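# Load the gear blank into the gear shaper's chuck

## Task

Place the gear blank inside the gear shaper's chuck, then open the gripper so the blank is no longer held.

## Robot and tools

Robot: two simulated arms, left_arm and right_arm, each with six revolute joints and a two-finger gripper. Objects in the scene are sometimes briefly pulled or shoved by an outside disturbance, so a held part may be jerked or a loose one displaced.

Scene frame: every printed gripper pose uses one common frame. Its origin sits on the table surface midway between the arms, +z is up, +x reaches out across the table, and left_arm is mounted on the +y side. The names left and right do not tell you which side of a camera image something is on. Printed hand positions are approximate and get less accurate at long reach.

Gripper geometry: the fingers extend along the gripper's +z axis and close along its y axis. The reported end_effector_position is the point between the pads, roughly 1 cm short of the fingertips.

Tool execute_actions. Argument actions is a list holding at most one item, or nothing.
- Empty list {"actions": []}: no command, just returns the current state.
- Motion item {"rows": [...], "steps": n}: n is 1 to 15 control steps (each 1/30 s, default 15). rows holds 1 to 15 rows; row k is used on step k, and the final row repeats if rows run out before steps do.
- Wait item {"steps": n} with no rows: n up to 300; returns after that many steps have elapsed since the previous result, counting time spent composing the reply.
- Optional pictures (true/false) decides whether camera images come back; by default they do.
A refused call sends nothing to the robot.

Row layout: always 14 numbers covering both arms, even when only one moves. First left_arm: waist, shoulder, elbow, wrist pitch, wrist yaw, wrist roll, then opening; then the same seven for right_arm. The six joint values are absolute target angles in radians, in the same convention as the Joint positions line, not offsets. Nominal ranges per arm: waist -2.618 to 3.054, shoulder 0.000 to 3.142, elbow 0.000 to 3.142, wrist pitch -1.571 to 1.571, wrist yaw -1.571 to 1.571, wrist roll -2.094 to 2.094. True limits may differ by up to 0.036 rad either way. A call is rejected when a target exceeds a stated end by more than 0.036 rad and also lies beyond the joint's last reported angle. A target beyond the true end is clipped to it, and a result may then report "joint sent to its limit" (possibly referring to an earlier action still running). Lack of that message does not prove there is room left.
Opening is an absolute value from -1 (closed) to +1 (fully open).

Motion behaviour: joint speed is capped. Each step, each joint's target is held within a fixed margin of its measured angle: waist 0.202 rad, shoulder 0.258, elbow 0.238, wrist pitch 0.573, wrist yaw and wrist roll 0.522. If the targets would carry a gripper more than 70 mm from where it is, all that arm's targets are pulled back toward the measured angles. So large moves need several calls or patience. Between calls, arms keep heading to the last row sent, until everything has nearly stopped (slow or blocked counts) or a step is HELD; after that only a fresh action moves them or pushes harder. Fingers still opening or closing finish their motion. The simulation keeps running while you deliberate.

Result lines:
- State line left_arm: … | right_arm: …: each gripper's end_effector_position (metres) and end_effector_quat_wxyz in the scene frame.
- Joint positions / Joint velocities: one block per arm, joints in column order (rad, rad/s) followed by pad gap (m, m/s; 0.094 m is fully open).
- grip_measured: measured finger opening on the same -1..1 scale you command. Each gripper's reading has its own constant error of up to about 1 mm.
- "joint command not followed": a clearance check altered or blocked some joint targets; other parts of the row still ran.
- HELD: marks steps where all or part of your row was not delivered.
- MOTOR HOT / OVER-TEMPERATURE FAULT: heat warnings and stops.

Gripping: away from the extremes, fingers go to where grip_measured would equal your command. To hold something, command about 0.03 below its grip_measured for a firm grip, less for a gentle one. Pad force tops out near 50 to 62 N (lower on some grippers, and reduced on parts under about 2 mm thick); first contact can spike higher.

Motor heat: carrying a load warms motors, even while idle. From 75 °C you get a warning; at 90 °C that arm halts for 10 s (this level is then disabled for 5 minutes, after which 90 °C or more halts it again); at 100 °C the arm and gripper go limp and it falls until cooled. Avoid long holds.

Tool zoom_image: camera is cam_left_wrist or cam_right_wrist (both 504x504); region [x0, y0, x1, y1] in pixels of that camera's latest image, origin top-left, at most 504 by 504. Returns a magnified view.

Tool finished_scene: argument scene is the current scene number. Ends it irreversibly and reports whether the goal was met; the goal must still hold at that moment. Its result states the next task if any. Answering without any tool call ends everything.

Avoid: knocking or placing anything off the table (fails), arms colliding or pressing on each other (can end the scene), dropping or slipping the blank, slamming, and hard pushes. Move smoothly and release only once the blank sits in the chuck.

Each tool is called by a JSON object that holds its "api" and its "payload".

## Session

{"api": "execute_actions", "payload": {"actions": []}}

Scene clock: 0.00 s of 4200.00 s.
left_arm: end_effector_position=(+0.5027, +0.1008, +0.1684) grip_measured=+1.000 end_effector_quat_wxyz=(+0.678, +0.624, +0.319, +0.222) | right_arm: end_effector_position=(+0.2369, -0.0747, +0.2143) grip_measured=+1.000 end_effector_quat_wxyz=(-0.346, +0.788, -0.505, -0.060)
Joint positions: left_arm=[-0.067  2.106  1.059  1.072  0.701  1.399  0.094] | right_arm=[ 0.619  1.176  1.105 -0.853 -0.336 -1.24   0.094]
Joint velocities: left_arm=[-0.017 -0.002 -0.002 -0.051  0.007  0.007  0.   ] | right_arm=[-0.007 -0.022  0.002  0.066  0.007 -0.125  0.   ]

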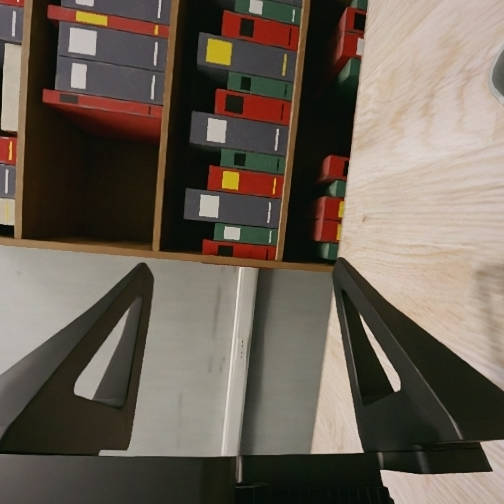

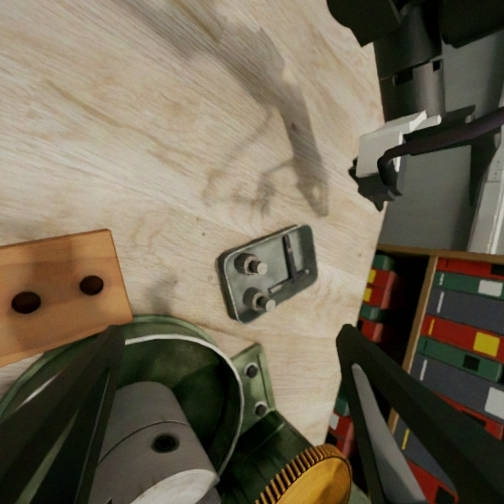

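{"api": "execute_actions", "payload": {"actions": [{"rows":[[-0.3,0.8,1.0,-1.1,0,0,1,0.3,0.8,1.0,-1.1,0,0,1]],"steps":15}], "pictures": false}}

{"api": "execute_actions", "payload": {"actions": [{"steps":60}]}}

Scene clock: 11.50 s of 4200.00 s.
left_arm: end_effector_position=(+0.3184, +0.1364, +0.3153) grip_measured=+1.000 end_effector_quat_wxyz=(+0.573, +0.231, +0.785, -0.051) | right_arm: end_effector_position=(+0.2347, -0.2328, +0.2305) grip_measured=+1.000 end_effector_quat_wxyz=(+0.346, -0.222, +0.911, +0.042)
Joint positions: left_arm=[-0.306  1.02   1.004 -0.331  0.051  0.217  0.094] | right_arm=[ 0.307  0.793  1.012 -1.077 -0.015 -0.136  0.094]
Joint velocities: left_arm=[-0.002 -1.873 -0.002 -2.029 -0.139 -0.93   0.   ] | right_arm=[-0.017  0.002 -0.017 -0.154  0.125  0.828  0.   ]
Steps of this call (steps 1 to 90: nothing new was sent; then 8.00 s passed at rest; steps 91 to 105: all 15 steps of this action). Readings (joint positions):
91: left_arm=[-0.089 2.071 1.048 0.985 0.610 1.319] | right_arm=[0.603 1.157 1.094 -0.857 -0.315 -1.189]
92: left_arm=[-0.127 2.010 1.025 0.852 0.493 1.218] | right_arm=[0.561 1.118 1.070 -0.877 -0.276 -1.124]
94: left_arm=[-0.238 1.864 1.004 0.607 0.313 1.020] | right_arm=[0.452 1.009 1.032 -0.933 -0.198 -0.982]
98: left_arm=[-0.340 1.534 1.004 0.195 0.160 0.643] | right_arm=[0.309 0.809 1.015 -1.025 -0.066 -0.593]
105: the state above

Scene clock: 13.50 s of 4200.00 s.
left_arm: end_effector_position=(+0.1897, +0.1872, +0.2240) grip_measured=+1.000 end_effector_quat_wxyz=(+0.332, +0.154, +0.929, -0.057) | right_arm: end_effector_position=(+0.2334, -0.2351, +0.2287) grip_measured=+1.000 end_effector_quat_wxyz=(+0.339, -0.162, +0.925, +0.059)
Joint positions: left_arm=[-0.306  0.806  1.004 -1.081  0.008  0.006  0.094] | right_arm=[ 0.307  0.793  1.012 -1.088 -0.006 -0.009  0.094]
Joint velocities: left_arm=[ 0.002 -0.002  0.002 -0.037  0.051 -0.066  0.   ] | right_arm=[-0.017  0.002  0.002 -0.007 -0.095 -0.037  0.   ]
Steps of this call (steps 1 to 45: the robot went on to your last target; steps 46 to 60: nothing new was sent). Readings (joint positions):
1: left_arm=[-0.306 0.958 1.004 -0.400 0.045 0.187] | right_arm=[0.307 0.793 1.012 -1.080 -0.013 -0.111]
2: left_arm=[-0.306 0.903 1.004 -0.468 0.040 0.161] | right_arm=[0.307 0.793 1.012 -1.082 -0.012 -0.090]
4: left_arm=[-0.306 0.830 1.004 -0.605 0.032 0.119] | right_arm=[0.307 0.793 1.012 -1.084 -0.009 -0.061]
8: left_arm=[-0.306 0.806 1.004 -0.878 0.018 0.055] | right_arm=[0.307 0.793 1.012 -1.087 -0.007 -0.030]
60: the state above
All arms were judged still, so your last target was given up. Only a new action makes them travel on or press farther. Fingers that are still opening or closing keep moving.

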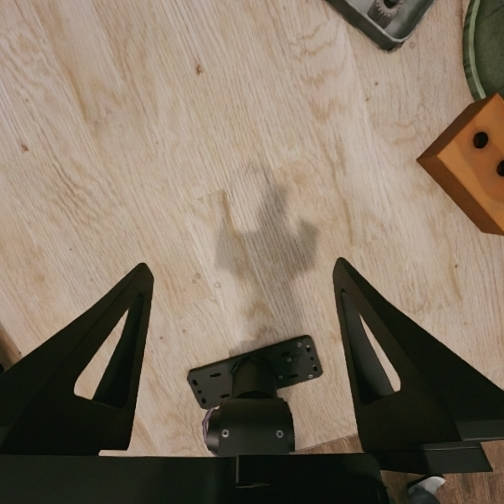

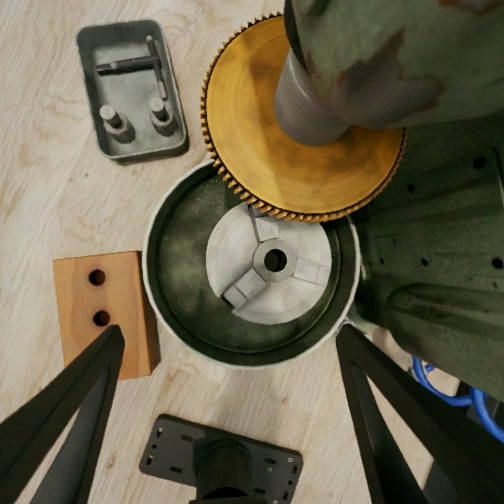

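{"api": "execute_actions", "payload": {"actions": [{"rows":[[-0.8,0.9,1.3,-1.1,0,0,1,-0.5,0.6,1.0,-1.1,0,0,1]],"steps":15}], "pictures": false}}

{"api": "execute_actions", "payload": {"actions": [{"steps":30}]}}

Scene clock: 20.47 s of 4200.00 s.
left_arm: end_effector_position=(+0.1514, +0.0764, +0.3194) grip_measured=+1.000 end_effector_quat_wxyz=(+0.396, +0.357, +0.828, -0.172) | right_arm: end_effector_position=(+0.2004, -0.3972, +0.2584) grip_measured=+1.000 end_effector_quat_wxyz=(+0.412, +0.206, +0.882, -0.101)
Joint positions: left_arm=[-0.794  0.896  1.295 -1.077  0.006  0.003  0.094] | right_arm=[-0.491  0.598  0.995 -1.09   0.006 -0.007  0.094]
Joint velocities: left_arm=[ 0.002 -0.002  0.002 -0.022 -0.022  0.037  0.   ] | right_arm=[-0.012 -0.002  0.002 -0.022 -0.051 -0.022  0.   ]
Steps of this call (steps 1 to 90: nothing new was sent; then 3.47 s passed at rest; steps 91 to 105: all 15 steps of this action). Readings (joint positions):
91: left_arm=[-0.342 0.821 1.034 -1.108 -0.008 0.003] | right_arm=[0.269 0.772 1.006 -1.082 -0.021 -0.010]
92: left_arm=[-0.411 0.850 1.090 -1.131 -0.008 0.003] | right_arm=[0.194 0.732 0.997 -1.082 -0.020 -0.010]
94: left_arm=[-0.554 0.890 1.205 -1.113 -0.010 0.003] | right_arm=[0.040 0.647 0.995 -1.088 -0.010 -0.009]
98: left_arm=[-0.779 0.896 1.295 -1.064 0.005 0.003] | right_arm=[-0.266 0.598 0.995 -1.088 -0.004 -0.008]
105: the state above

Scene clock: 21.47 s of 4200.00 s.
left_arm: end_effector_position=(+0.1511, +0.0767, +0.3188) grip_measured=+1.000 end_effector_quat_wxyz=(+0.395, +0.357, +0.829, -0.171) | right_arm: end_effector_position=(+0.2004, -0.3972, +0.2584) grip_measured=+1.000 end_effector_quat_wxyz=(+0.412, +0.206, +0.882, -0.101)
Joint positions: left_arm=[-0.794  0.896  1.295 -1.08   0.006  0.003  0.094] | right_arm=[-0.491  0.598  0.995 -1.09   0.006 -0.007  0.094]
Joint velocities: left_arm=[ 0.002 -0.012  0.012  0.081  0.022  0.007  0.   ] | right_arm=[-0.002 -0.007 -0.007  0.007 -0.007  0.022  0.   ]
Steps of this call (steps 1 to 15: the robot went on to your last target; steps 16 to 30: nothing new was sent). Readings (joint positions):
1: left_arm=[-0.794 0.896 1.295 -1.077 0.006 0.003] | right_arm=[-0.491 0.598 0.995 -1.090 0.006 -0.007]
2: left_arm=[-0.794 0.896 1.295 -1.078 0.006 0.003] | right_arm=[-0.491 0.598 0.995 -1.090 0.006 -0.007]
4: left_arm=[-0.794 0.896 1.295 -1.079 0.006 0.003] | right_arm=[-0.491 0.598 0.995 -1.090 0.006 -0.007]
8: left_arm=[-0.794 0.896 1.295 -1.080 0.006 0.003] | right_arm=[-0.491 0.598 0.995 -1.090 0.006 -0.007]
30: the state above
All arms were judged still, so your last target was given up. Only a new action makes them travel on or press farther. Fingers that are still opening or closing keep moving.

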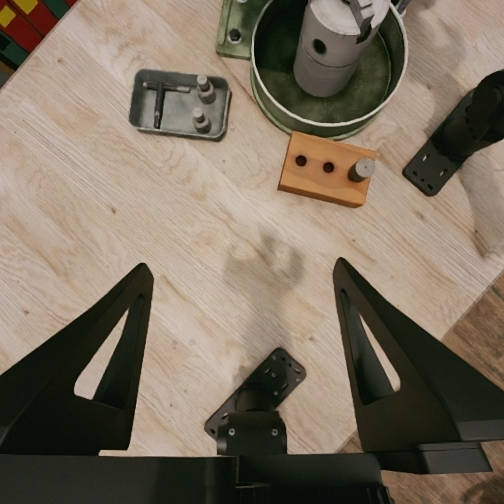

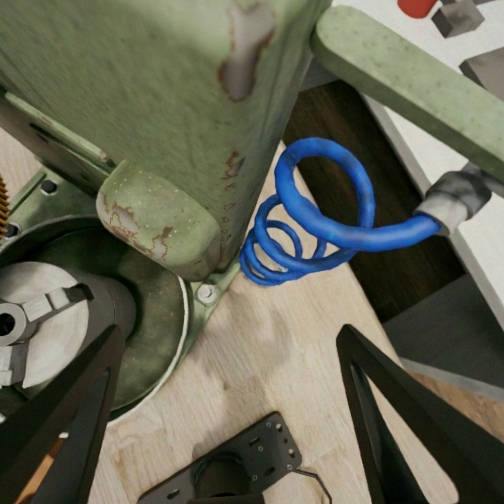

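{"api": "execute_actions", "payload": {"actions": [{"rows":[[-0.5,0.5,0.9,-0.9,0,0,1,1.1,0.7,0.8,-1.3,0,0,1]],"steps":15}], "pictures": false}}

{"api": "execute_actions", "payload": {"actions": [{"steps":30}]}}

Scene clock: 57.30 s of 4200.00 s.
left_arm: end_effector_position=(+0.1587, +0.1559, +0.2796) grip_measured=+1.000 end_effector_quat_wxyz=(+0.494, +0.222, +0.831, -0.130) | right_arm: end_effector_position=(+0.1507, -0.2270, +0.1389) grip_measured=+1.000 end_effector_quat_wxyz=(+0.180, -0.283, +0.941, +0.052)
Joint positions: left_arm=[-0.507  0.503  0.914 -0.91  -0.003  0.003  0.094] | right_arm=[ 0.552  0.709  0.79  -1.274  0.003 -0.004  0.094]
Joint velocities: left_arm=[-0.017 -0.002 -0.007  0.11  -0.051 -0.051  0.   ] | right_arm=[ 2.19   0.007 -0.007 -0.037 -0.081  0.007  0.   ]
Steps of this call (steps 1 to 90: nothing new was sent; then 32.33 s passed at rest; steps 91 to 105: all 15 steps of this action). Readings (joint positions):
91: left_arm=[-0.755 0.860 1.249 -1.022 0.023 0.004] | right_arm=[-0.465 0.602 0.981 -1.093 0.015 -0.005]
92: left_arm=[-0.680 0.792 1.166 -0.961 0.021 0.004] | right_arm=[-0.413 0.609 0.955 -1.101 0.015 -0.005]
94: left_arm=[-0.552 0.628 1.009 -0.933 0.003 0.003] | right_arm=[-0.287 0.649 0.881 -1.144 0.016 -0.004]
98: left_arm=[-0.507 0.503 0.915 -0.953 -0.003 0.003] | right_arm=[0.018 0.709 0.790 -1.243 0.008 -0.004]
105: the state above

Scene clock: 58.30 s of 4200.00 s.
left_arm: end_effector_position=(+0.1597, +0.1553, +0.2817) grip_measured=+1.000 end_effector_quat_wxyz=(+0.498, +0.222, +0.828, -0.131) | right_arm: end_effector_position=(+0.0876, -0.1768, +0.1376) grip_measured=+1.000 end_effector_quat_wxyz=(+0.151, -0.524, +0.832, +0.098)
Joint positions: left_arm=[-0.507  0.503  0.914 -0.901 -0.003  0.003  0.094] | right_arm=[ 1.091  0.709  0.79  -1.289 -0.005 -0.004  0.094]
Joint velocities: left_arm=[-0.002  0.002 -0.012  0.007  0.051  0.007  0.   ] | right_arm=[-0.017 -0.007  0.007  0.022 -0.051 -0.066  0.   ]
Steps of this call (steps 1 to 30: the robot went on to your last target). Readings (joint positions):
1: left_arm=[-0.507 0.503 0.914 -0.908 -0.003 0.003] | right_arm=[0.628 0.709 0.790 -1.275 0.003 -0.004]
2: left_arm=[-0.507 0.503 0.914 -0.906 -0.003 0.003] | right_arm=[0.704 0.709 0.790 -1.276 0.003 -0.004]
4: left_arm=[-0.507 0.503 0.914 -0.904 -0.003 0.003] | right_arm=[0.856 0.709 0.790 -1.277 0.002 -0.004]
8: left_arm=[-0.507 0.503 0.914 -0.902 -0.003 0.003] | right_arm=[1.075 0.709 0.790 -1.280 -0.005 -0.004]
30: the state above
All arms were judged still, so your last target was given up. Only a new action makes them travel on or press farther. Fingers that are still opening or closing keep moving.

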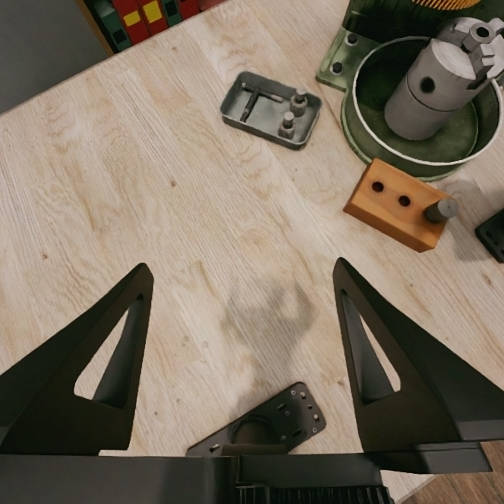

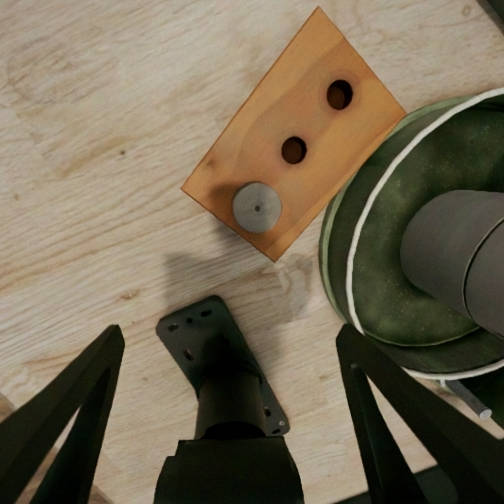

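{"api": "execute_actions", "payload": {"actions": [{"rows":[[-0.5,0.5,0.9,-0.9,0,0,1,1.03,0.86,0.83,-1.17,0,0,1]],"steps":15}], "pictures": false}}

{"api": "execute_actions", "payload": {"actions": [{"steps":15}]}}

Scene clock: 71.50 s of 4200.00 s.
left_arm: end_effector_position=(+0.1597, +0.1553, +0.2817) grip_measured=+1.000 end_effector_quat_wxyz=(+0.498, +0.222, +0.828, -0.131) | right_arm: end_effector_position=(+0.1087, -0.1545, +0.1303) grip_measured=+1.000 end_effector_quat_wxyz=(+0.140, -0.504, +0.848, +0.085)
Joint positions: left_arm=[-0.507  0.503  0.914 -0.901 -0.003  0.003  0.094] | right_arm=[ 1.039  0.862  0.807 -1.186 -0.004 -0.004  0.094]
Joint velocities: left_arm=[ 0.022 -0.012  0.002 -0.007 -0.022 -0.022  0.   ] | right_arm=[ 0.002 -0.012  0.002  0.037  0.037 -0.007  0.   ]
Steps of this call (steps 1 to 90: nothing new was sent; then 9.70 s passed at rest; steps 91 to 105: all 15 steps of this action). Readings (joint positions):
91: left_arm=[-0.507 0.503 0.914 -0.901 -0.003 0.003] | right_arm=[1.080 0.728 0.794 -1.287 -0.008 -0.004]
92: left_arm=[-0.507 0.503 0.914 -0.901 -0.003 0.003] | right_arm=[1.062 0.767 0.802 -1.274 -0.007 -0.004]
94: left_arm=[-0.507 0.503 0.914 -0.901 -0.003 0.003] | right_arm=[1.043 0.836 0.807 -1.230 -0.004 -0.004]
98: left_arm=[-0.507 0.503 0.914 -0.901 -0.003 0.003] | right_arm=[1.039 0.862 0.807 -1.197 -0.004 -0.004]
105: the state above

Scene clock: 72.00 s of 4200.00 s.
left_arm: end_effector_position=(+0.1597, +0.1553, +0.2817) grip_measured=+1.000 end_effector_quat_wxyz=(+0.498, +0.222, +0.828, -0.131) | right_arm: end_effector_position=(+0.1089, -0.1541, +0.1305) grip_measured=+1.000 end_effector_quat_wxyz=(+0.141, -0.504, +0.848, +0.085)
Joint positions: left_arm=[-0.507  0.503  0.914 -0.901 -0.003  0.003  0.094] | right_arm=[ 1.039  0.862  0.807 -1.185 -0.004 -0.004  0.094]
Joint velocities: left_arm=[-0.002  0.007  0.022 -0.095 -0.022  0.007  0.   ] | right_arm=[-0.002 -0.007 -0.007  0.022 -0.007  0.007  0.   ]
Steps of this call (steps 1 to 15: the robot went on to your last target). Readings (joint positions):
1: left_arm=[-0.507 0.503 0.914 -0.901 -0.003 0.003] | right_arm=[1.039 0.862 0.807 -1.186 -0.004 -0.004]
2: left_arm=[-0.507 0.503 0.914 -0.901 -0.003 0.003] | right_arm=[1.039 0.862 0.807 -1.186 -0.004 -0.004]
4: left_arm=[-0.507 0.503 0.914 -0.901 -0.003 0.003] | right_arm=[1.039 0.862 0.807 -1.185 -0.004 -0.004]
8: left_arm=[-0.507 0.503 0.914 -0.901 -0.003 0.003] | right_arm=[1.039 0.862 0.807 -1.185 -0.004 -0.004]
15: the state above
All arms were judged still, so your last target was given up. Only a new action makes them travel on or press farther. Fingers that are still opening or closing keep moving.

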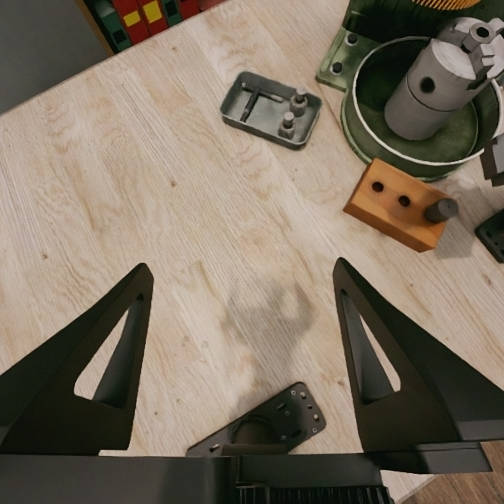

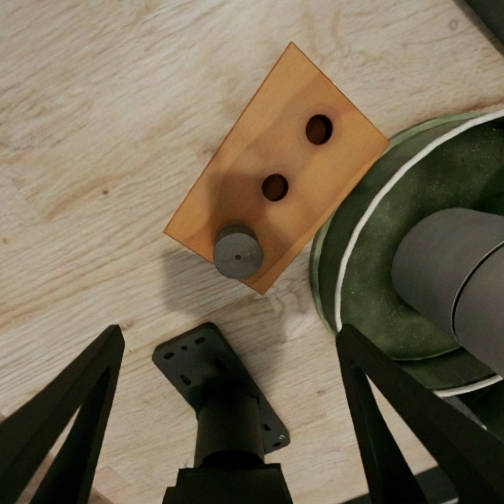

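{"api": "execute_actions", "payload": {"actions": [{"rows":[[-0.85,0.5,0.9,-0.9,0,0,1,1.02,0.98,0.865,-1.09,0,0,1]],"steps":15}], "pictures": false}}

{"api": "execute_actions", "payload": {"actions": [{"steps":10}]}}

Scene clock: 78.27 s of 4200.00 s.
left_arm: end_effector_position=(+0.1154, +0.1006, +0.2822) grip_measured=+1.000 end_effector_quat_wxyz=(+0.469, +0.357, +0.779, -0.214) | right_arm: end_effector_position=(+0.1232, -0.1324, +0.1273) grip_measured=+1.000 end_effector_quat_wxyz=(+0.139, -0.500, +0.851, +0.083)
Joint positions: left_arm=[-0.843  0.503  0.914 -0.898  0.     0.001  0.094] | right_arm=[ 1.029  0.979  0.838 -1.106 -0.004 -0.004  0.094]
Joint velocities: left_arm=[ 0.007 -0.017 -0.012 -0.051 -0.007 -0.022  0.   ] | right_arm=[-0.002 -0.017 -0.027  0.037 -0.022 -0.037  0.   ]
Steps of this call (steps 1 to 90: nothing new was sent; then 2.77 s passed at rest; steps 91 to 105: all 15 steps of this action). Readings (joint positions):
91: left_arm=[-0.546 0.503 0.914 -0.901 -0.016 0.001] | right_arm=[1.037 0.877 0.813 -1.184 -0.004 -0.004]
92: left_arm=[-0.622 0.503 0.914 -0.900 -0.015 0.001] | right_arm=[1.034 0.907 0.825 -1.175 -0.004 -0.004]
94: left_arm=[-0.766 0.503 0.914 -0.899 -0.008 0.001] | right_arm=[1.030 0.959 0.838 -1.139 -0.004 -0.004]
98: left_arm=[-0.842 0.503 0.914 -0.898 0.000 0.001] | right_arm=[1.029 0.979 0.838 -1.113 -0.004 -0.004]
105: the state above

Scene clock: 78.60 s of 4200.00 s.
left_arm: end_effector_position=(+0.1154, +0.1006, +0.2822) grip_measured=+1.000 end_effector_quat_wxyz=(+0.469, +0.357, +0.779, -0.214) | right_arm: end_effector_position=(+0.1233, -0.1322, +0.1274) grip_measured=+1.000 end_effector_quat_wxyz=(+0.139, -0.500, +0.851, +0.083)
Joint positions: left_arm=[-0.843  0.503  0.914 -0.898  0.     0.001  0.094] | right_arm=[ 1.029  0.979  0.838 -1.105 -0.004 -0.004  0.094]
Joint velocities: left_arm=[ 0.007  0.012 -0.007 -0.066  0.007 -0.051  0.   ] | right_arm=[ 0.002  0.002 -0.012 -0.007 -0.007 -0.037  0.   ]
Steps of this call (steps 1 to 10: the robot went on to your last target). Readings (joint positions):
1: left_arm=[-0.843 0.503 0.914 -0.898 0.000 0.001] | right_arm=[1.029 0.979 0.838 -1.106 -0.004 -0.004]
2: left_arm=[-0.843 0.503 0.914 -0.898 0.000 0.001] | right_arm=[1.029 0.979 0.838 -1.106 -0.004 -0.004]
4: left_arm=[-0.843 0.503 0.914 -0.898 0.000 0.001] | right_arm=[1.029 0.979 0.838 -1.105 -0.004 -0.004]
8: left_arm=[-0.843 0.503 0.914 -0.898 0.000 0.001] | right_arm=[1.029 0.979 0.838 -1.105 -0.004 -0.004]
10: the state above

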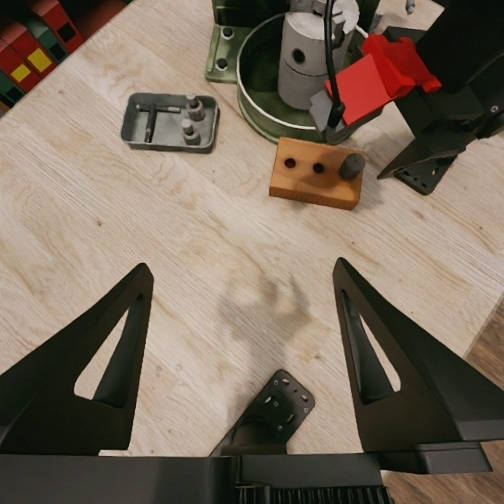

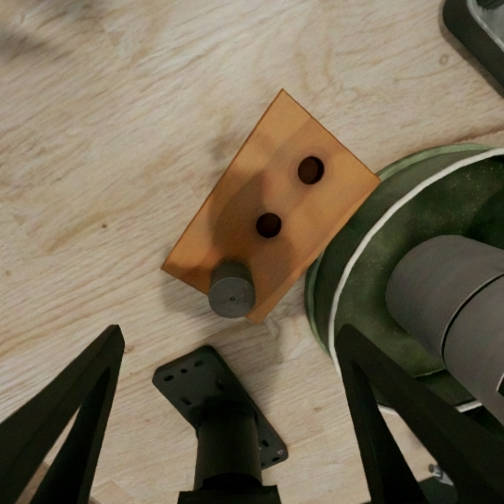

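{"api": "execute_actions", "payload": {"actions": [{"rows":[[-0.85,0.5,0.9,-0.9,0,0,1,1.02,0.98,0.71,-0.95,0,0,0.1]],"steps":15}], "pictures": false}}

{"api": "execute_actions", "payload": {"actions": [{"steps":10}]}}

Scene clock: 82.70 s of 4200.00 s.
left_arm: end_effector_position=(+0.1154, +0.1006, +0.2822) grip_measured=+1.000 end_effector_quat_wxyz=(+0.469, +0.357, +0.779, -0.214) | right_arm: end_effector_position=(+0.1248, -0.1296, +0.0962) grip_measured=+0.102 end_effector_quat_wxyz=(+0.143, -0.500, +0.850, +0.085)
Joint positions: left_arm=[-0.843  0.503  0.914 -0.898  0.     0.001  0.094] | right_arm=[ 1.029  0.977  0.711 -0.971 -0.004 -0.004  0.052]
Joint velocities: left_arm=[-0.002  0.012 -0.007 -0.051 -0.051 -0.007  0.   ] | right_arm=[-0.002  0.012 -0.012  0.066 -0.007 -0.095  0.   ]
Steps of this call (steps 1 to 15: the robot went on to your last target; steps 16 to 90: nothing new was sent; then 0.60 s passed at rest; steps 91 to 105: all 15 steps of this action). Readings (joint positions):
91: left_arm=[-0.843 0.503 0.914 -0.898 0.000 0.001] | right_arm=[1.029 0.977 0.821 -1.079 -0.004 -0.004]
92: left_arm=[-0.843 0.503 0.914 -0.898 0.000 0.001] | right_arm=[1.029 0.976 0.791 -1.043 -0.004 -0.004]
94: left_arm=[-0.843 0.503 0.914 -0.898 0.000 0.001] | right_arm=[1.029 0.977 0.737 -1.014 -0.004 -0.004]
98: left_arm=[-0.843 0.503 0.914 -0.898 0.000 0.001] | right_arm=[1.029 0.977 0.711 -1.000 -0.004 -0.004]
105: the state above

Scene clock: 83.03 s of 4200.00 s.
left_arm: end_effector_position=(+0.1154, +0.1006, +0.2822) grip_measured=+1.000 end_effector_quat_wxyz=(+0.469, +0.357, +0.779, -0.214) | right_arm: end_effector_position=(+0.1254, -0.1285, +0.0967) grip_measured=+0.102 end_effector_quat_wxyz=(+0.145, -0.499, +0.850, +0.087)
Joint positions: left_arm=[-0.843  0.503  0.914 -0.898  0.     0.001  0.094] | right_arm=[ 1.029  0.977  0.711 -0.965 -0.004 -0.004  0.052]
Joint velocities: left_arm=[-0.012  0.007  0.012 -0.051  0.081  0.007  0.   ] | right_arm=[-0.007  0.007 -0.022  0.051  0.037 -0.037  0.   ]
Steps of this call (steps 1 to 10: the robot went on to your last target). Readings (joint positions):
1: left_arm=[-0.843 0.503 0.914 -0.898 0.000 0.001] | right_arm=[1.029 0.977 0.711 -0.969 -0.004 -0.004]
2: left_arm=[-0.843 0.503 0.914 -0.898 0.000 0.001] | right_arm=[1.029 0.977 0.711 -0.968 -0.004 -0.004]
4: left_arm=[-0.843 0.503 0.914 -0.898 0.000 0.001] | right_arm=[1.029 0.977 0.711 -0.967 -0.004 -0.004]
8: left_arm=[-0.843 0.503 0.914 -0.898 0.000 0.001] | right_arm=[1.029 0.977 0.711 -0.966 -0.004 -0.004]
10: the state above

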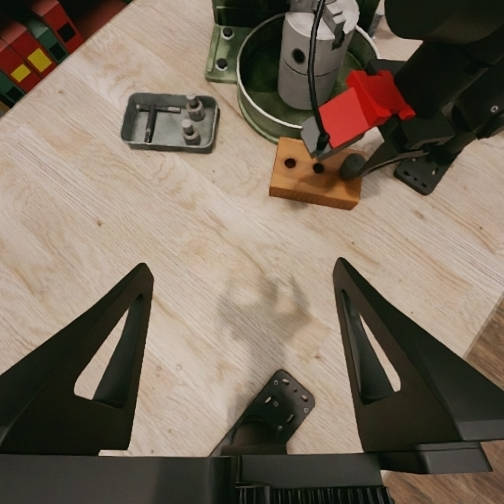

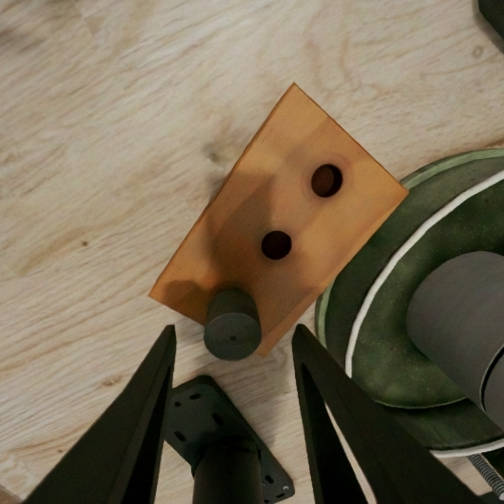

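{"api": "execute_actions", "payload": {"actions": [{"rows":[[-0.85,0.5,0.9,-0.9,0,0,1,1.02,0.98,0.63,-0.87,0,0,0.1]],"steps":15}], "pictures": false}}

{"api": "execute_actions", "payload": {"actions": [{"steps":10}]}}

Scene clock: 87.50 s of 4200.00 s.
left_arm: end_effector_position=(+0.1154, +0.1006, +0.2822) grip_measured=+1.000 end_effector_quat_wxyz=(+0.469, +0.357, +0.779, -0.214) | right_arm: end_effector_position=(+0.1250, -0.1292, +0.0779) grip_measured=+0.102 end_effector_quat_wxyz=(+0.146, -0.499, +0.850, +0.087)
Joint positions: left_arm=[-0.843  0.503  0.914 -0.898  0.     0.001  0.094] | right_arm=[ 1.029  0.977  0.636 -0.888 -0.004 -0.004  0.052]
Joint velocities: left_arm=[-0.007 -0.002 -0.012  0.037 -0.007 -0.051  0.   ] | right_arm=[ 0.007  0.007 -0.007 -0.037 -0.051 -0.037 -0.   ]
Steps of this call (steps 1 to 15: the robot went on to your last target; steps 16 to 90: nothing new was sent; then 0.97 s passed at rest; steps 91 to 105: all 15 steps of this action). Readings (joint positions):
91: left_arm=[-0.843 0.503 0.914 -0.898 0.000 0.001] | right_arm=[1.029 0.977 0.701 -0.949 -0.004 -0.004]
92: left_arm=[-0.843 0.503 0.914 -0.898 0.000 0.001] | right_arm=[1.029 0.977 0.684 -0.927 -0.004 -0.004]
94: left_arm=[-0.843 0.503 0.914 -0.898 0.000 0.001] | right_arm=[1.029 0.977 0.652 -0.912 -0.004 -0.004]
98: left_arm=[-0.843 0.503 0.914 -0.898 0.000 0.001] | right_arm=[1.029 0.977 0.636 -0.906 -0.004 -0.004]
105: the state above

Scene clock: 87.83 s of 4200.00 s.
left_arm: end_effector_position=(+0.1154, +0.1006, +0.2822) grip_measured=+1.000 end_effector_quat_wxyz=(+0.469, +0.357, +0.779, -0.214) | right_arm: end_effector_position=(+0.1253, -0.1286, +0.0782) grip_measured=+0.102 end_effector_quat_wxyz=(+0.147, -0.499, +0.849, +0.088)
Joint positions: left_arm=[-0.843  0.503  0.914 -0.898  0.     0.001  0.094] | right_arm=[ 1.029  0.977  0.636 -0.885 -0.004 -0.004  0.052]
Joint velocities: left_arm=[-0.002 -0.007 -0.012  0.022  0.051 -0.022  0.   ] | right_arm=[-0.012 -0.032  0.007 -0.022  0.066 -0.051 -0.001]
Steps of this call (steps 1 to 10: the robot went on to your last target). Readings (joint positions):
1: left_arm=[-0.843 0.503 0.914 -0.898 0.000 0.001] | right_arm=[1.029 0.977 0.636 -0.887 -0.004 -0.004]
2: left_arm=[-0.843 0.503 0.914 -0.898 0.000 0.001] | right_arm=[1.029 0.977 0.636 -0.887 -0.004 -0.004]
4: left_arm=[-0.843 0.503 0.914 -0.898 0.000 0.001] | right_arm=[1.029 0.977 0.636 -0.886 -0.004 -0.004]
8: left_arm=[-0.843 0.503 0.914 -0.898 0.000 0.001] | right_arm=[1.029 0.977 0.636 -0.885 -0.004 -0.004]
10: the state above

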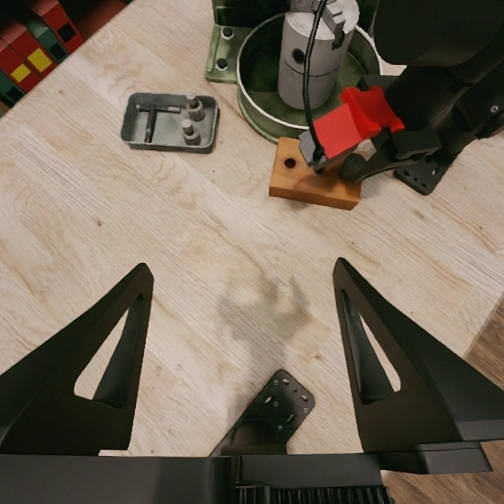

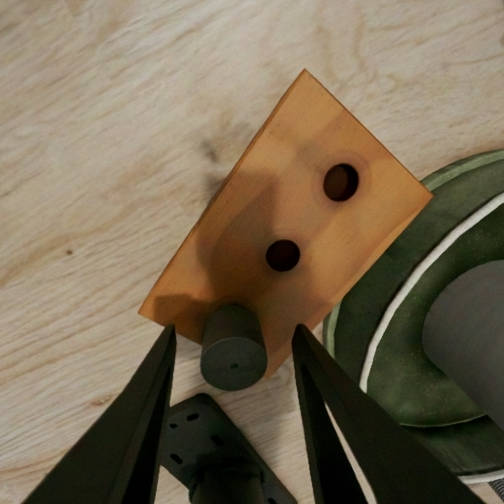

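Close.

{"api": "execute_actions", "payload": {"actions": [{"rows":[[-0.85,0.5,0.9,-0.9,0,0,1,1.02,0.98,0.63,-0.87,0,0,-0.55]],"steps":15}]}}

Scene clock: 93.00 s of 4200.00 s.
left_arm: end_effector_position=(+0.1154, +0.1006, +0.2822) grip_measured=+1.000 end_effector_quat_wxyz=(+0.469, +0.357, +0.779, -0.214) | right_arm: end_effector_position=(+0.1255, -0.1283, +0.0783) grip_measured=-0.443 end_effector_quat_wxyz=(+0.148, -0.499, +0.849, +0.088)
Joint positions: left_arm=[-0.843  0.503  0.914 -0.898  0.     0.001  0.094] | right_arm=[ 1.029  0.977  0.636 -0.884 -0.004 -0.003  0.026]
Joint velocities: left_arm=[ 0.012 -0.002  0.002 -0.007 -0.007  0.022  0.   ] | right_arm=[ 0.002 -0.002  0.007  0.139 -0.007  0.037  0.   ]
Steps of this call (steps 1 to 15: the robot went on to your last target; steps 16 to 90: nothing new was sent; then 1.67 s passed at rest; steps 91 to 105: all 15 steps of this action). Readings (joint positions):
91: left_arm=[-0.843 0.503 0.914 -0.898 0.000 0.001] | right_arm=[1.029 0.977 0.636 -0.885 -0.004 -0.004]
92: left_arm=[-0.843 0.503 0.914 -0.898 0.000 0.001] | right_arm=[1.029 0.977 0.636 -0.885 -0.004 -0.004]
94: left_arm=[-0.843 0.503 0.914 -0.898 0.000 0.001] | right_arm=[1.029 0.977 0.636 -0.884 -0.004 -0.003]
98: left_arm=[-0.843 0.503 0.914 -0.898 0.000 0.001] | right_arm=[1.029 0.977 0.636 -0.884 -0.004 -0.003]
105: the state above

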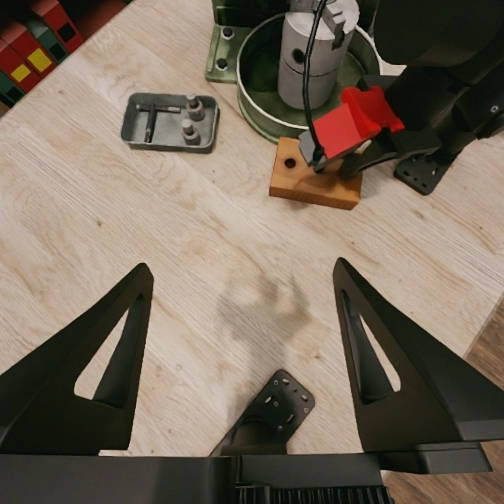

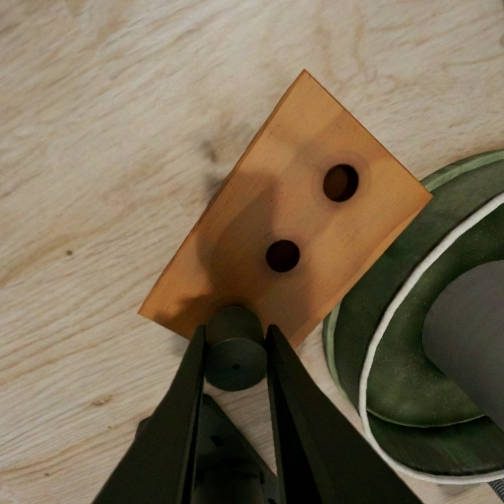

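{"api": "execute_actions", "payload": {"actions": [{"rows":[[-0.85,0.5,0.9,-0.9,0,0,1,1.02,0.98,0.67,-0.91,0,0,-0.49],[-0.85,0.5,0.9,-0.9,0,0,1,1.02,0.98,0.685,-0.93,0,0,-0.49],[-0.85,0.5,0.9,-0.9,0,0,1,1.02,0.98,0.70,-0.95,0,0,-0.49],[-0.85,0.5,0.9,-0.9,0,0,1,1.02,0.98,0.715,-0.965,0,0,-0.49],[-0.85,0.5,0.9,-0.9,0,0,1,1.02,0.98,0.73,-0.98,0,0,-0.49],[-0.85,0.5,0.9,-0.9,0,0,1,1.02,0.98,0.745,-0.995,0,0,-0.49],[-0.85,0.5,0.9,-0.9,0,0,1,1.02,0.98,0.76,-1.01,0,0,-0.49],[-0.85,0.5,0.9,-0.9,0,0,1,1.02,0.98,0.775,-1.025,0,0,-0.49],[-0.85,0.5,0.9,-0.9,0,0,1,1.02,0.98,0.79,-1.04,0,0,-0.49],[-0.85,0.5,0.9,-0.9,0,0,1,1.02,0.98,0.805,-1.055,0,0,-0.49],[-0.85,0.5,0.9,-0.9,0,0,1,1.02,0.98,0.82,-1.07,0,0,-0.49],[-0.85,0.5,0.9,-0.9,0,0,1,1.02,0.98,0.835,-1.085,0,0,-0.49],[-0.85,0.5,0.9,-0.9,0,0,1,1.02,0.98,0.85,-1.10,0,0,-0.49],[-0.85,0.5,0.9,-0.9,0,0,1,1.02,0.98,0.865,-1.11,0,0,-0.49],[-0.85,0.5,0.9,-0.9,0,0,1,1.02,0.98,0.88,-1.12,0,0,-0.49]],"steps":15}], "pictures": false}}

{"api": "execute_actions", "payload": {"actions": [{"rows":[[-0.85,0.5,0.9,-0.6,0,0,1,1.02,1.1,1.40,-1.51,0,0,-0.49]],"steps":15}], "pictures": false}}

{"api": "execute_actions", "payload": {"actions": [{"steps":15}]}}

Scene clock: 108.10 s of 4200.00 s.
left_arm: end_effector_position=(+0.1154, +0.1006, +0.2822) grip_measured=+1.000 end_effector_quat_wxyz=(+0.469, +0.357, +0.779, -0.214) | right_arm: end_effector_position=(+0.1264, -0.1266, +0.1261) grip_measured=-0.443 end_effector_quat_wxyz=(+0.151, -0.499, +0.849, +0.090)
Joint positions: left_arm=[-0.843  0.503  0.914 -0.898  0.     0.001  0.094] | right_arm=[ 1.029  0.977  0.824 -1.065 -0.004 -0.003  0.026]
Joint velocities: left_arm=[ 0.017 -0.017  0.002 -0.022 -0.066 -0.037  0.   ] | right_arm=[ 0.007  0.017  0.413 -0.344 -0.037 -0.007  0.001]
Steps of this call (steps 1 to 15: the robot went on to your last target; steps 16 to 90: nothing new was sent; then 11.60 s passed at rest; steps 91 to 105: all 15 steps of this action). Readings (joint positions):
91: left_arm=[-0.843 0.503 0.914 -0.898 0.000 0.001] | right_arm=[1.029 0.977 0.636 -0.885 -0.004 -0.003]
92: left_arm=[-0.843 0.503 0.914 -0.898 0.000 0.001] | right_arm=[1.029 0.977 0.639 -0.891 -0.004 -0.003]
94: left_arm=[-0.843 0.503 0.914 -0.898 0.000 0.001] | right_arm=[1.029 0.977 0.656 -0.912 -0.004 -0.003]
98: left_arm=[-0.843 0.503 0.914 -0.898 0.000 0.001] | right_arm=[1.029 0.977 0.717 -0.967 -0.004 -0.003]
105: the state above

Scene clock: 108.60 s of 4200.00 s.
left_arm: end_effector_position=(+0.1317, +0.0817, +0.3469) grip_measured=+1.000 end_effector_quat_wxyz=(+0.575, +0.323, +0.705, -0.262) | right_arm: end_effector_position=(+0.1267, -0.1264, +0.2522) grip_measured=-0.443 end_effector_quat_wxyz=(+0.163, -0.497, +0.847, +0.097)
Joint positions: left_arm=[-0.843  0.503  0.906 -0.607  0.     0.001  0.094] | right_arm=[ 1.029  1.1    1.396 -1.484 -0.003 -0.003  0.026]
Joint velocities: left_arm=[-0.002 -0.002  0.007 -0.007 -0.051 -0.037  0.   ] | right_arm=[ 0.007  0.002  0.012 -0.183  0.007 -0.022  0.   ]
Steps of this call (steps 1 to 15: all 15 steps of this action). Readings (joint positions):
1: left_arm=[-0.843 0.503 0.910 -0.870 0.000 0.001] | right_arm=[1.029 1.000 0.871 -1.134 -0.004 -0.003]
2: left_arm=[-0.843 0.503 0.907 -0.821 0.000 0.001] | right_arm=[1.029 1.040 0.945 -1.232 -0.004 -0.003]
4: left_arm=[-0.843 0.503 0.906 -0.736 0.000 0.001] | right_arm=[1.029 1.096 1.089 -1.349 -0.004 -0.003]
8: left_arm=[-0.843 0.503 0.906 -0.647 0.000 0.001] | right_arm=[1.029 1.110 1.352 -1.421 -0.003 -0.003]
15: the state above

Scene clock: 109.10 s of 4200.00 s.
left_arm: end_effector_position=(+0.1320, +0.0814, +0.3487) grip_measured=+1.000 end_effector_quat_wxyz=(+0.577, +0.322, +0.703, -0.264) | right_arm: end_effector_position=(+0.1238, -0.1315, +0.2499) grip_measured=-0.443 end_effector_quat_wxyz=(+0.153, -0.498, +0.849, +0.091)
Joint positions: left_arm=[-0.843  0.503  0.906 -0.6    0.     0.001  0.094] | right_arm=[ 1.029  1.1    1.396 -1.51  -0.003 -0.003  0.026]
Joint velocities: left_arm=[ 0.002 -0.007 -0.012 -0.022 -0.007 -0.022  0.   ] | right_arm=[ 0.007  0.007  0.012  0.037  0.007 -0.007  0.   ]
Steps of this call (steps 1 to 15: the robot went on to your last target). Readings (joint positions):
1: left_arm=[-0.843 0.503 0.906 -0.605 0.000 0.001] | right_arm=[1.029 1.100 1.396 -1.491 -0.003 -0.003]
2: left_arm=[-0.843 0.503 0.906 -0.604 0.000 0.001] | right_arm=[1.029 1.100 1.396 -1.496 -0.003 -0.003]
4: left_arm=[-0.843 0.503 0.906 -0.602 0.000 0.001] | right_arm=[1.029 1.100 1.396 -1.503 -0.003 -0.003]
8: left_arm=[-0.843 0.503 0.906 -0.601 0.000 0.001] | right_arm=[1.029 1.100 1.396 -1.508 -0.003 -0.003]
15: the state above

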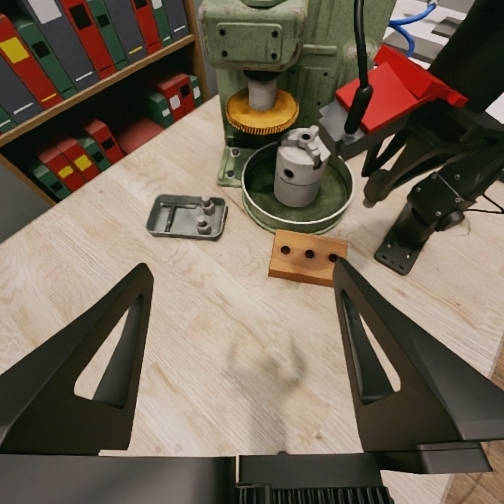

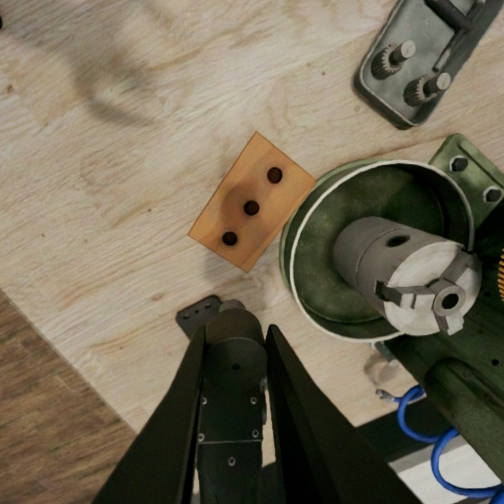

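{"api": "execute_actions", "payload": {"actions": [{"rows":[[-0.85,0.5,0.9,-0.6,0,0,1,0.55,1.1,1.40,-1.52,0,0,-0.49]],"steps":15}]}}

Scene clock: 112.23 s of 4200.00 s.
left_arm: end_effector_position=(+0.1320, +0.0814, +0.3488) grip_measured=+1.000 end_effector_quat_wxyz=(+0.577, +0.322, +0.703, -0.264) | right_arm: end_effector_position=(+0.1937, -0.1989, +0.2492) grip_measured=-0.443 end_effector_quat_wxyz=(+0.167, -0.286, +0.943, +0.046)
Joint positions: left_arm=[-0.843  0.503  0.906 -0.6    0.     0.001  0.094] | right_arm=[ 0.557  1.1    1.396 -1.519  0.009 -0.004  0.026]
Joint velocities: left_arm=[ 0.002 -0.017  0.002  0.022 -0.051  0.037  0.   ] | right_arm=[ 0.007 -0.012  0.002 -0.037 -0.066 -0.022  0.001]
Steps of this call (steps 1 to 15: the robot went on to your last target; steps 16 to 79: nothing new was sent; steps 80 to 94: all 15 steps of this action). Readings (joint positions):
80: left_arm=[-0.843 0.503 0.906 -0.600 0.000 0.001] | right_arm=[0.992 1.100 1.396 -1.511 -0.023 -0.004]
81: left_arm=[-0.843 0.503 0.906 -0.600 0.000 0.001] | right_arm=[0.921 1.100 1.396 -1.512 -0.027 -0.004]
83: left_arm=[-0.843 0.503 0.906 -0.600 0.000 0.001] | right_arm=[0.768 1.100 1.396 -1.512 -0.018 -0.004]
87: left_arm=[-0.843 0.503 0.906 -0.600 0.000 0.001] | right_arm=[0.565 1.100 1.396 -1.513 0.010 -0.004]
94: the state above

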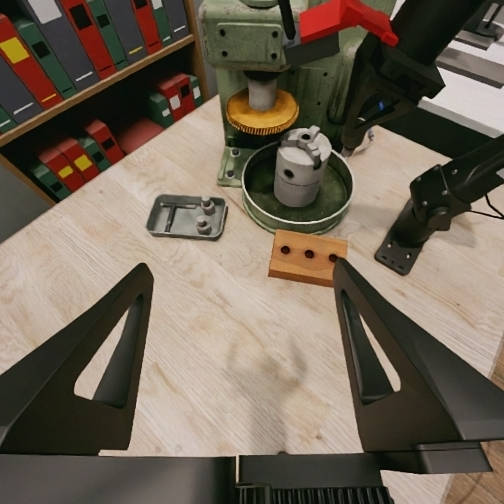

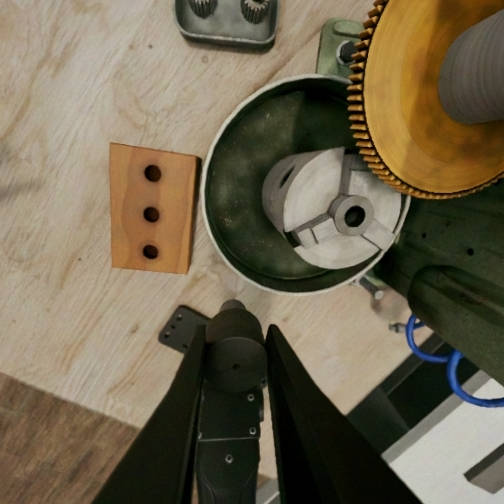

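{"api": "execute_actions", "payload": {"actions": [{"rows":[[-0.85,0.5,0.9,-0.6,0,0,1,0.25,1.1,1.40,-1.52,0,0,-0.49]],"steps":15}]}}

Scene clock: 119.63 s of 4200.00 s.
left_arm: end_effector_position=(+0.1320, +0.0814, +0.3488) grip_measured=+1.000 end_effector_quat_wxyz=(+0.577, +0.322, +0.703, -0.264) | right_arm: end_effector_position=(+0.2167, -0.2523, +0.2485) grip_measured=-0.443 end_effector_quat_wxyz=(+0.168, -0.147, +0.974, +0.022)
Joint positions: left_arm=[-0.843  0.503  0.906 -0.6    0.     0.001  0.094] | right_arm=[ 0.261  1.1    1.396 -1.526  0.003 -0.01   0.026]
Joint velocities: left_arm=[-0.017  0.002  0.002 -0.007  0.007 -0.037  0.   ] | right_arm=[-0.002  0.002  0.002 -0.007 -0.066 -0.007  0.001]
Steps of this call (steps 1 to 15: the robot went on to your last target; steps 16 to 90: nothing new was sent; then 3.90 s passed at rest; steps 91 to 105: all 15 steps of this action). Readings (joint positions):
91: left_arm=[-0.843 0.503 0.906 -0.600 0.000 0.001] | right_arm=[0.520 1.100 1.396 -1.520 -0.013 -0.005]
92: left_arm=[-0.843 0.503 0.906 -0.600 0.000 0.001] | right_arm=[0.448 1.100 1.396 -1.520 -0.019 -0.005]
94: left_arm=[-0.843 0.503 0.906 -0.600 0.000 0.001] | right_arm=[0.312 1.100 1.396 -1.520 -0.005 -0.005]
98: left_arm=[-0.843 0.503 0.906 -0.600 0.000 0.001] | right_arm=[0.261 1.100 1.396 -1.526 0.003 -0.010]
105: the state above

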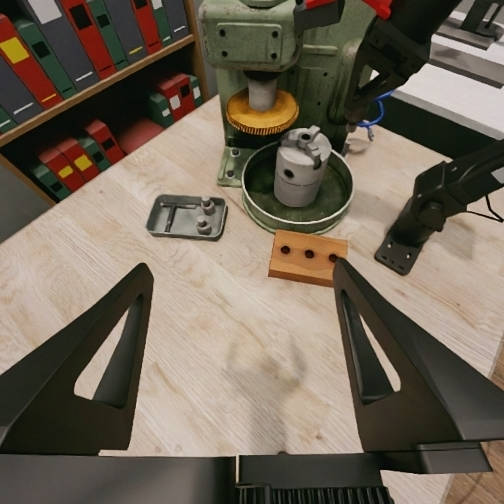

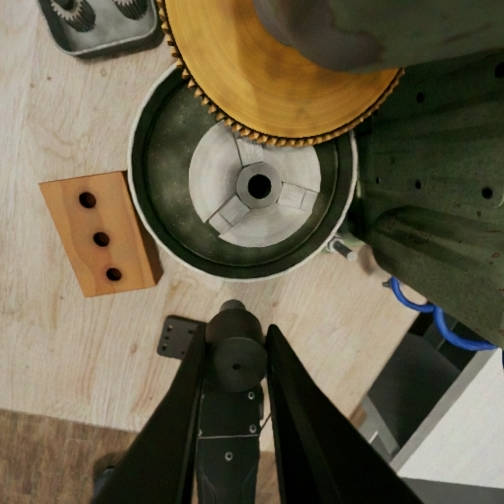

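{"api": "execute_actions", "payload": {"actions": [{"rows":[[-0.85,0.5,0.9,-0.9,0,0,1,1.038,1.1,1.40,-1.52,0,0,-0.49]],"steps":15}], "pictures": false}}

{"api": "execute_actions", "payload": {"actions": [{"rows":[[-0.85,0.5,0.9,-0.9,0,0,1,1.038,0.98,0.82,-1.055,0,0,-0.49]],"steps":15}], "pictures": false}}

{"api": "execute_actions", "payload": {"actions": [{"steps":15}]}}

Scene clock: 163.37 s of 4200.00 s.
left_arm: end_effector_position=(+0.1175, +0.0981, +0.2856) grip_measured=+1.000 end_effector_quat_wxyz=(+0.477, +0.355, +0.774, -0.218) | right_arm: end_effector_position=(+0.1208, -0.1333, +0.2484) grip_measured=-0.442 end_effector_quat_wxyz=(+0.144, -0.502, +0.848, +0.090)
Joint positions: left_arm=[-0.843  0.503  0.907 -0.872  0.     0.001  0.094] | right_arm=[ 1.031  1.102  1.396 -1.524 -0.01  -0.006  0.026]
Joint velocities: left_arm=[ 0.002  0.012 -0.007 -0.066 -0.007 -0.081  0.   ] | right_arm=[ 0.007 -0.002 -0.007  0.037  0.007  0.066 -0.001]
Steps of this call (steps 1 to 15: the robot went on to your last target; steps 16 to 90: nothing new was sent; then 40.23 s passed at rest; steps 91 to 105: all 15 steps of this action). Readings (joint positions):
91: left_arm=[-0.843 0.503 0.907 -0.625 0.000 0.001] | right_arm=[0.298 1.100 1.396 -1.526 0.023 -0.007]
92: left_arm=[-0.843 0.503 0.907 -0.668 0.000 0.001] | right_arm=[0.369 1.101 1.396 -1.526 0.028 -0.007]
94: left_arm=[-0.843 0.503 0.907 -0.753 0.000 0.001] | right_arm=[0.521 1.102 1.396 -1.524 0.020 -0.006]
98: left_arm=[-0.843 0.503 0.907 -0.835 0.000 0.001] | right_arm=[0.826 1.102 1.396 -1.524 0.010 -0.006]
105: the state above

Scene clock: 163.87 s of 4200.00 s.
left_arm: end_effector_position=(+0.1171, +0.0986, +0.2841) grip_measured=+1.000 end_effector_quat_wxyz=(+0.474, +0.355, +0.776, -0.217) | right_arm: end_effector_position=(+0.1184, -0.1396, +0.1096) grip_measured=-0.442 end_effector_quat_wxyz=(+0.113, -0.504, +0.853, +0.069)
Joint positions: left_arm=[-0.843  0.503  0.907 -0.878  0.     0.001  0.094] | right_arm=[ 1.031  0.997  0.793 -1.1   -0.005 -0.006  0.026]
Joint velocities: left_arm=[ 0.012  0.002  0.002  0.007  0.037 -0.007  0.   ] | right_arm=[-0.012 -0.002 -0.007  0.154  0.022  0.051 -0.   ]
Steps of this call (steps 1 to 15: all 15 steps of this action). Readings (joint positions):
1: left_arm=[-0.843 0.503 0.907 -0.873 0.000 0.001] | right_arm=[1.031 1.078 1.350 -1.456 -0.010 -0.006]
2: left_arm=[-0.843 0.503 0.907 -0.874 0.000 0.001] | right_arm=[1.031 1.038 1.270 -1.358 -0.009 -0.006]
4: left_arm=[-0.843 0.503 0.907 -0.876 0.000 0.001] | right_arm=[1.031 0.991 1.112 -1.237 -0.008 -0.006]
8: left_arm=[-0.843 0.503 0.907 -0.877 0.000 0.001] | right_arm=[1.031 0.994 0.836 -1.139 -0.006 -0.006]
15: the state above

Scene clock: 164.37 s of 4200.00 s.
left_arm: end_effector_position=(+0.1171, +0.0986, +0.2841) grip_measured=+1.000 end_effector_quat_wxyz=(+0.474, +0.355, +0.776, -0.217) | right_arm: end_effector_position=(+0.1209, -0.1351, +0.1110) grip_measured=-0.442 end_effector_quat_wxyz=(+0.123, -0.503, +0.852, +0.074)
Joint positions: left_arm=[-0.843  0.503  0.907 -0.878  0.     0.001  0.094] | right_arm=[ 1.031  0.997  0.793 -1.078 -0.005 -0.006  0.026]
Joint velocities: left_arm=[ 0.002 -0.002  0.002 -0.037 -0.051 -0.081  0.   ] | right_arm=[ 0.002 -0.007  0.002 -0.051 -0.007 -0.007  0.   ]
Steps of this call (steps 1 to 15: the robot went on to your last target). Readings (joint positions):
1: left_arm=[-0.843 0.503 0.907 -0.878 0.000 0.001] | right_arm=[1.031 0.997 0.793 -1.094 -0.005 -0.006]
2: left_arm=[-0.843 0.503 0.907 -0.878 0.000 0.001] | right_arm=[1.031 0.997 0.793 -1.090 -0.005 -0.006]
4: left_arm=[-0.843 0.503 0.907 -0.878 0.000 0.001] | right_arm=[1.031 0.997 0.793 -1.084 -0.005 -0.006]
8: left_arm=[-0.843 0.503 0.907 -0.878 0.000 0.001] | right_arm=[1.031 0.997 0.793 -1.080 -0.005 -0.006]
15: the state above

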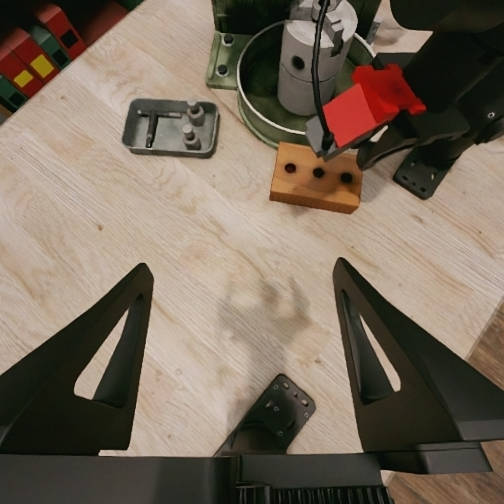

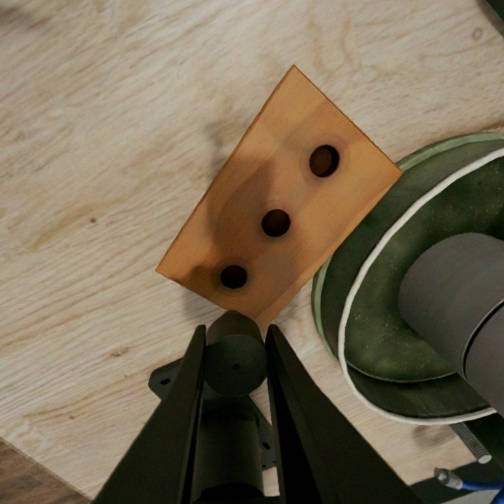

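{"api": "execute_actions", "payload": {"actions": [{"rows":[[-0.85,0.5,0.9,-0.9,0,0,1,1.03,0.96,0.80,-1.018,0,0,-0.49]],"steps":15}], "pictures": false}}

{"api": "execute_actions", "payload": {"actions": [{"steps":10}]}}

Scene clock: 169.20 s of 4200.00 s.
left_arm: end_effector_position=(+0.1170, +0.0987, +0.2840) grip_measured=+1.000 end_effector_quat_wxyz=(+0.474, +0.355, +0.776, -0.217) | right_arm: end_effector_position=(+0.1250, -0.1278, +0.1161) grip_measured=-0.442 end_effector_quat_wxyz=(+0.143, -0.502, +0.849, +0.086)
Joint positions: left_arm=[-0.843  0.503  0.907 -0.879  0.     0.001  0.094] | right_arm=[ 1.031  0.984  0.793 -1.043 -0.005 -0.006  0.026]
Joint velocities: left_arm=[ 0.012  0.012  0.007 -0.11  -0.022 -0.007  0.   ] | right_arm=[ 0.007 -0.032  0.007 -0.066 -0.037 -0.066  0.   ]
Steps of this call (steps 1 to 15: the robot went on to your last target; steps 16 to 90: nothing new was sent; then 1.33 s passed at rest; steps 91 to 105: all 15 steps of this action). Readings (joint positions):
91: left_arm=[-0.843 0.503 0.907 -0.878 0.000 0.001] | right_arm=[1.031 0.996 0.793 -1.075 -0.005 -0.006]
92: left_arm=[-0.843 0.503 0.907 -0.878 0.000 0.001] | right_arm=[1.031 0.994 0.793 -1.070 -0.005 -0.006]
94: left_arm=[-0.843 0.503 0.907 -0.879 0.000 0.001] | right_arm=[1.031 0.987 0.793 -1.058 -0.005 -0.006]
98: left_arm=[-0.843 0.503 0.907 -0.879 0.000 0.001] | right_arm=[1.031 0.984 0.793 -1.047 -0.005 -0.006]
105: the state above

Scene clock: 169.53 s of 4200.00 s.
left_arm: end_effector_position=(+0.1170, +0.0987, +0.2840) grip_measured=+1.000 end_effector_quat_wxyz=(+0.474, +0.355, +0.776, -0.217) | right_arm: end_effector_position=(+0.1251, -0.1276, +0.1162) grip_measured=-0.442 end_effector_quat_wxyz=(+0.144, -0.501, +0.849, +0.086)
Joint positions: left_arm=[-0.843  0.503  0.907 -0.879  0.     0.001  0.094] | right_arm=[ 1.031  0.984  0.793 -1.042 -0.005 -0.006  0.026]
Joint velocities: left_arm=[-0.012 -0.002  0.007  0.007 -0.007 -0.037  0.   ] | right_arm=[-0.017  0.007 -0.012  0.007 -0.022 -0.022  0.   ]
Steps of this call (steps 1 to 10: the robot went on to your last target). Readings (joint positions):
1: left_arm=[-0.843 0.503 0.907 -0.879 0.000 0.001] | right_arm=[1.031 0.984 0.793 -1.043 -0.005 -0.006]
2: left_arm=[-0.843 0.503 0.907 -0.879 0.000 0.001] | right_arm=[1.031 0.984 0.793 -1.043 -0.005 -0.006]
4: left_arm=[-0.843 0.503 0.907 -0.879 0.000 0.001] | right_arm=[1.031 0.984 0.793 -1.043 -0.005 -0.006]
8: left_arm=[-0.843 0.503 0.907 -0.879 0.000 0.001] | right_arm=[1.031 0.984 0.793 -1.043 -0.005 -0.006]
10: the state above

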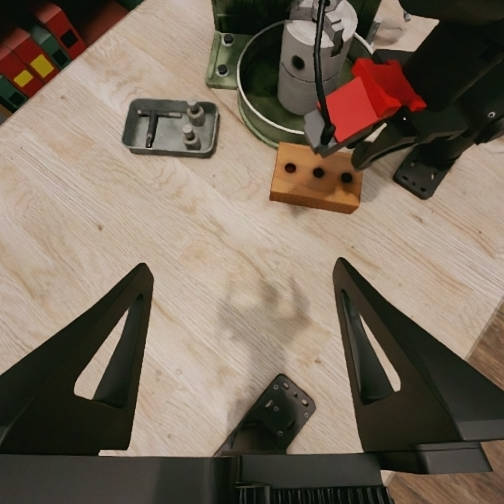

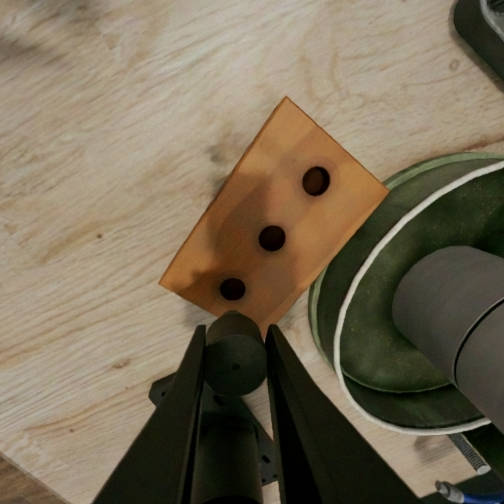

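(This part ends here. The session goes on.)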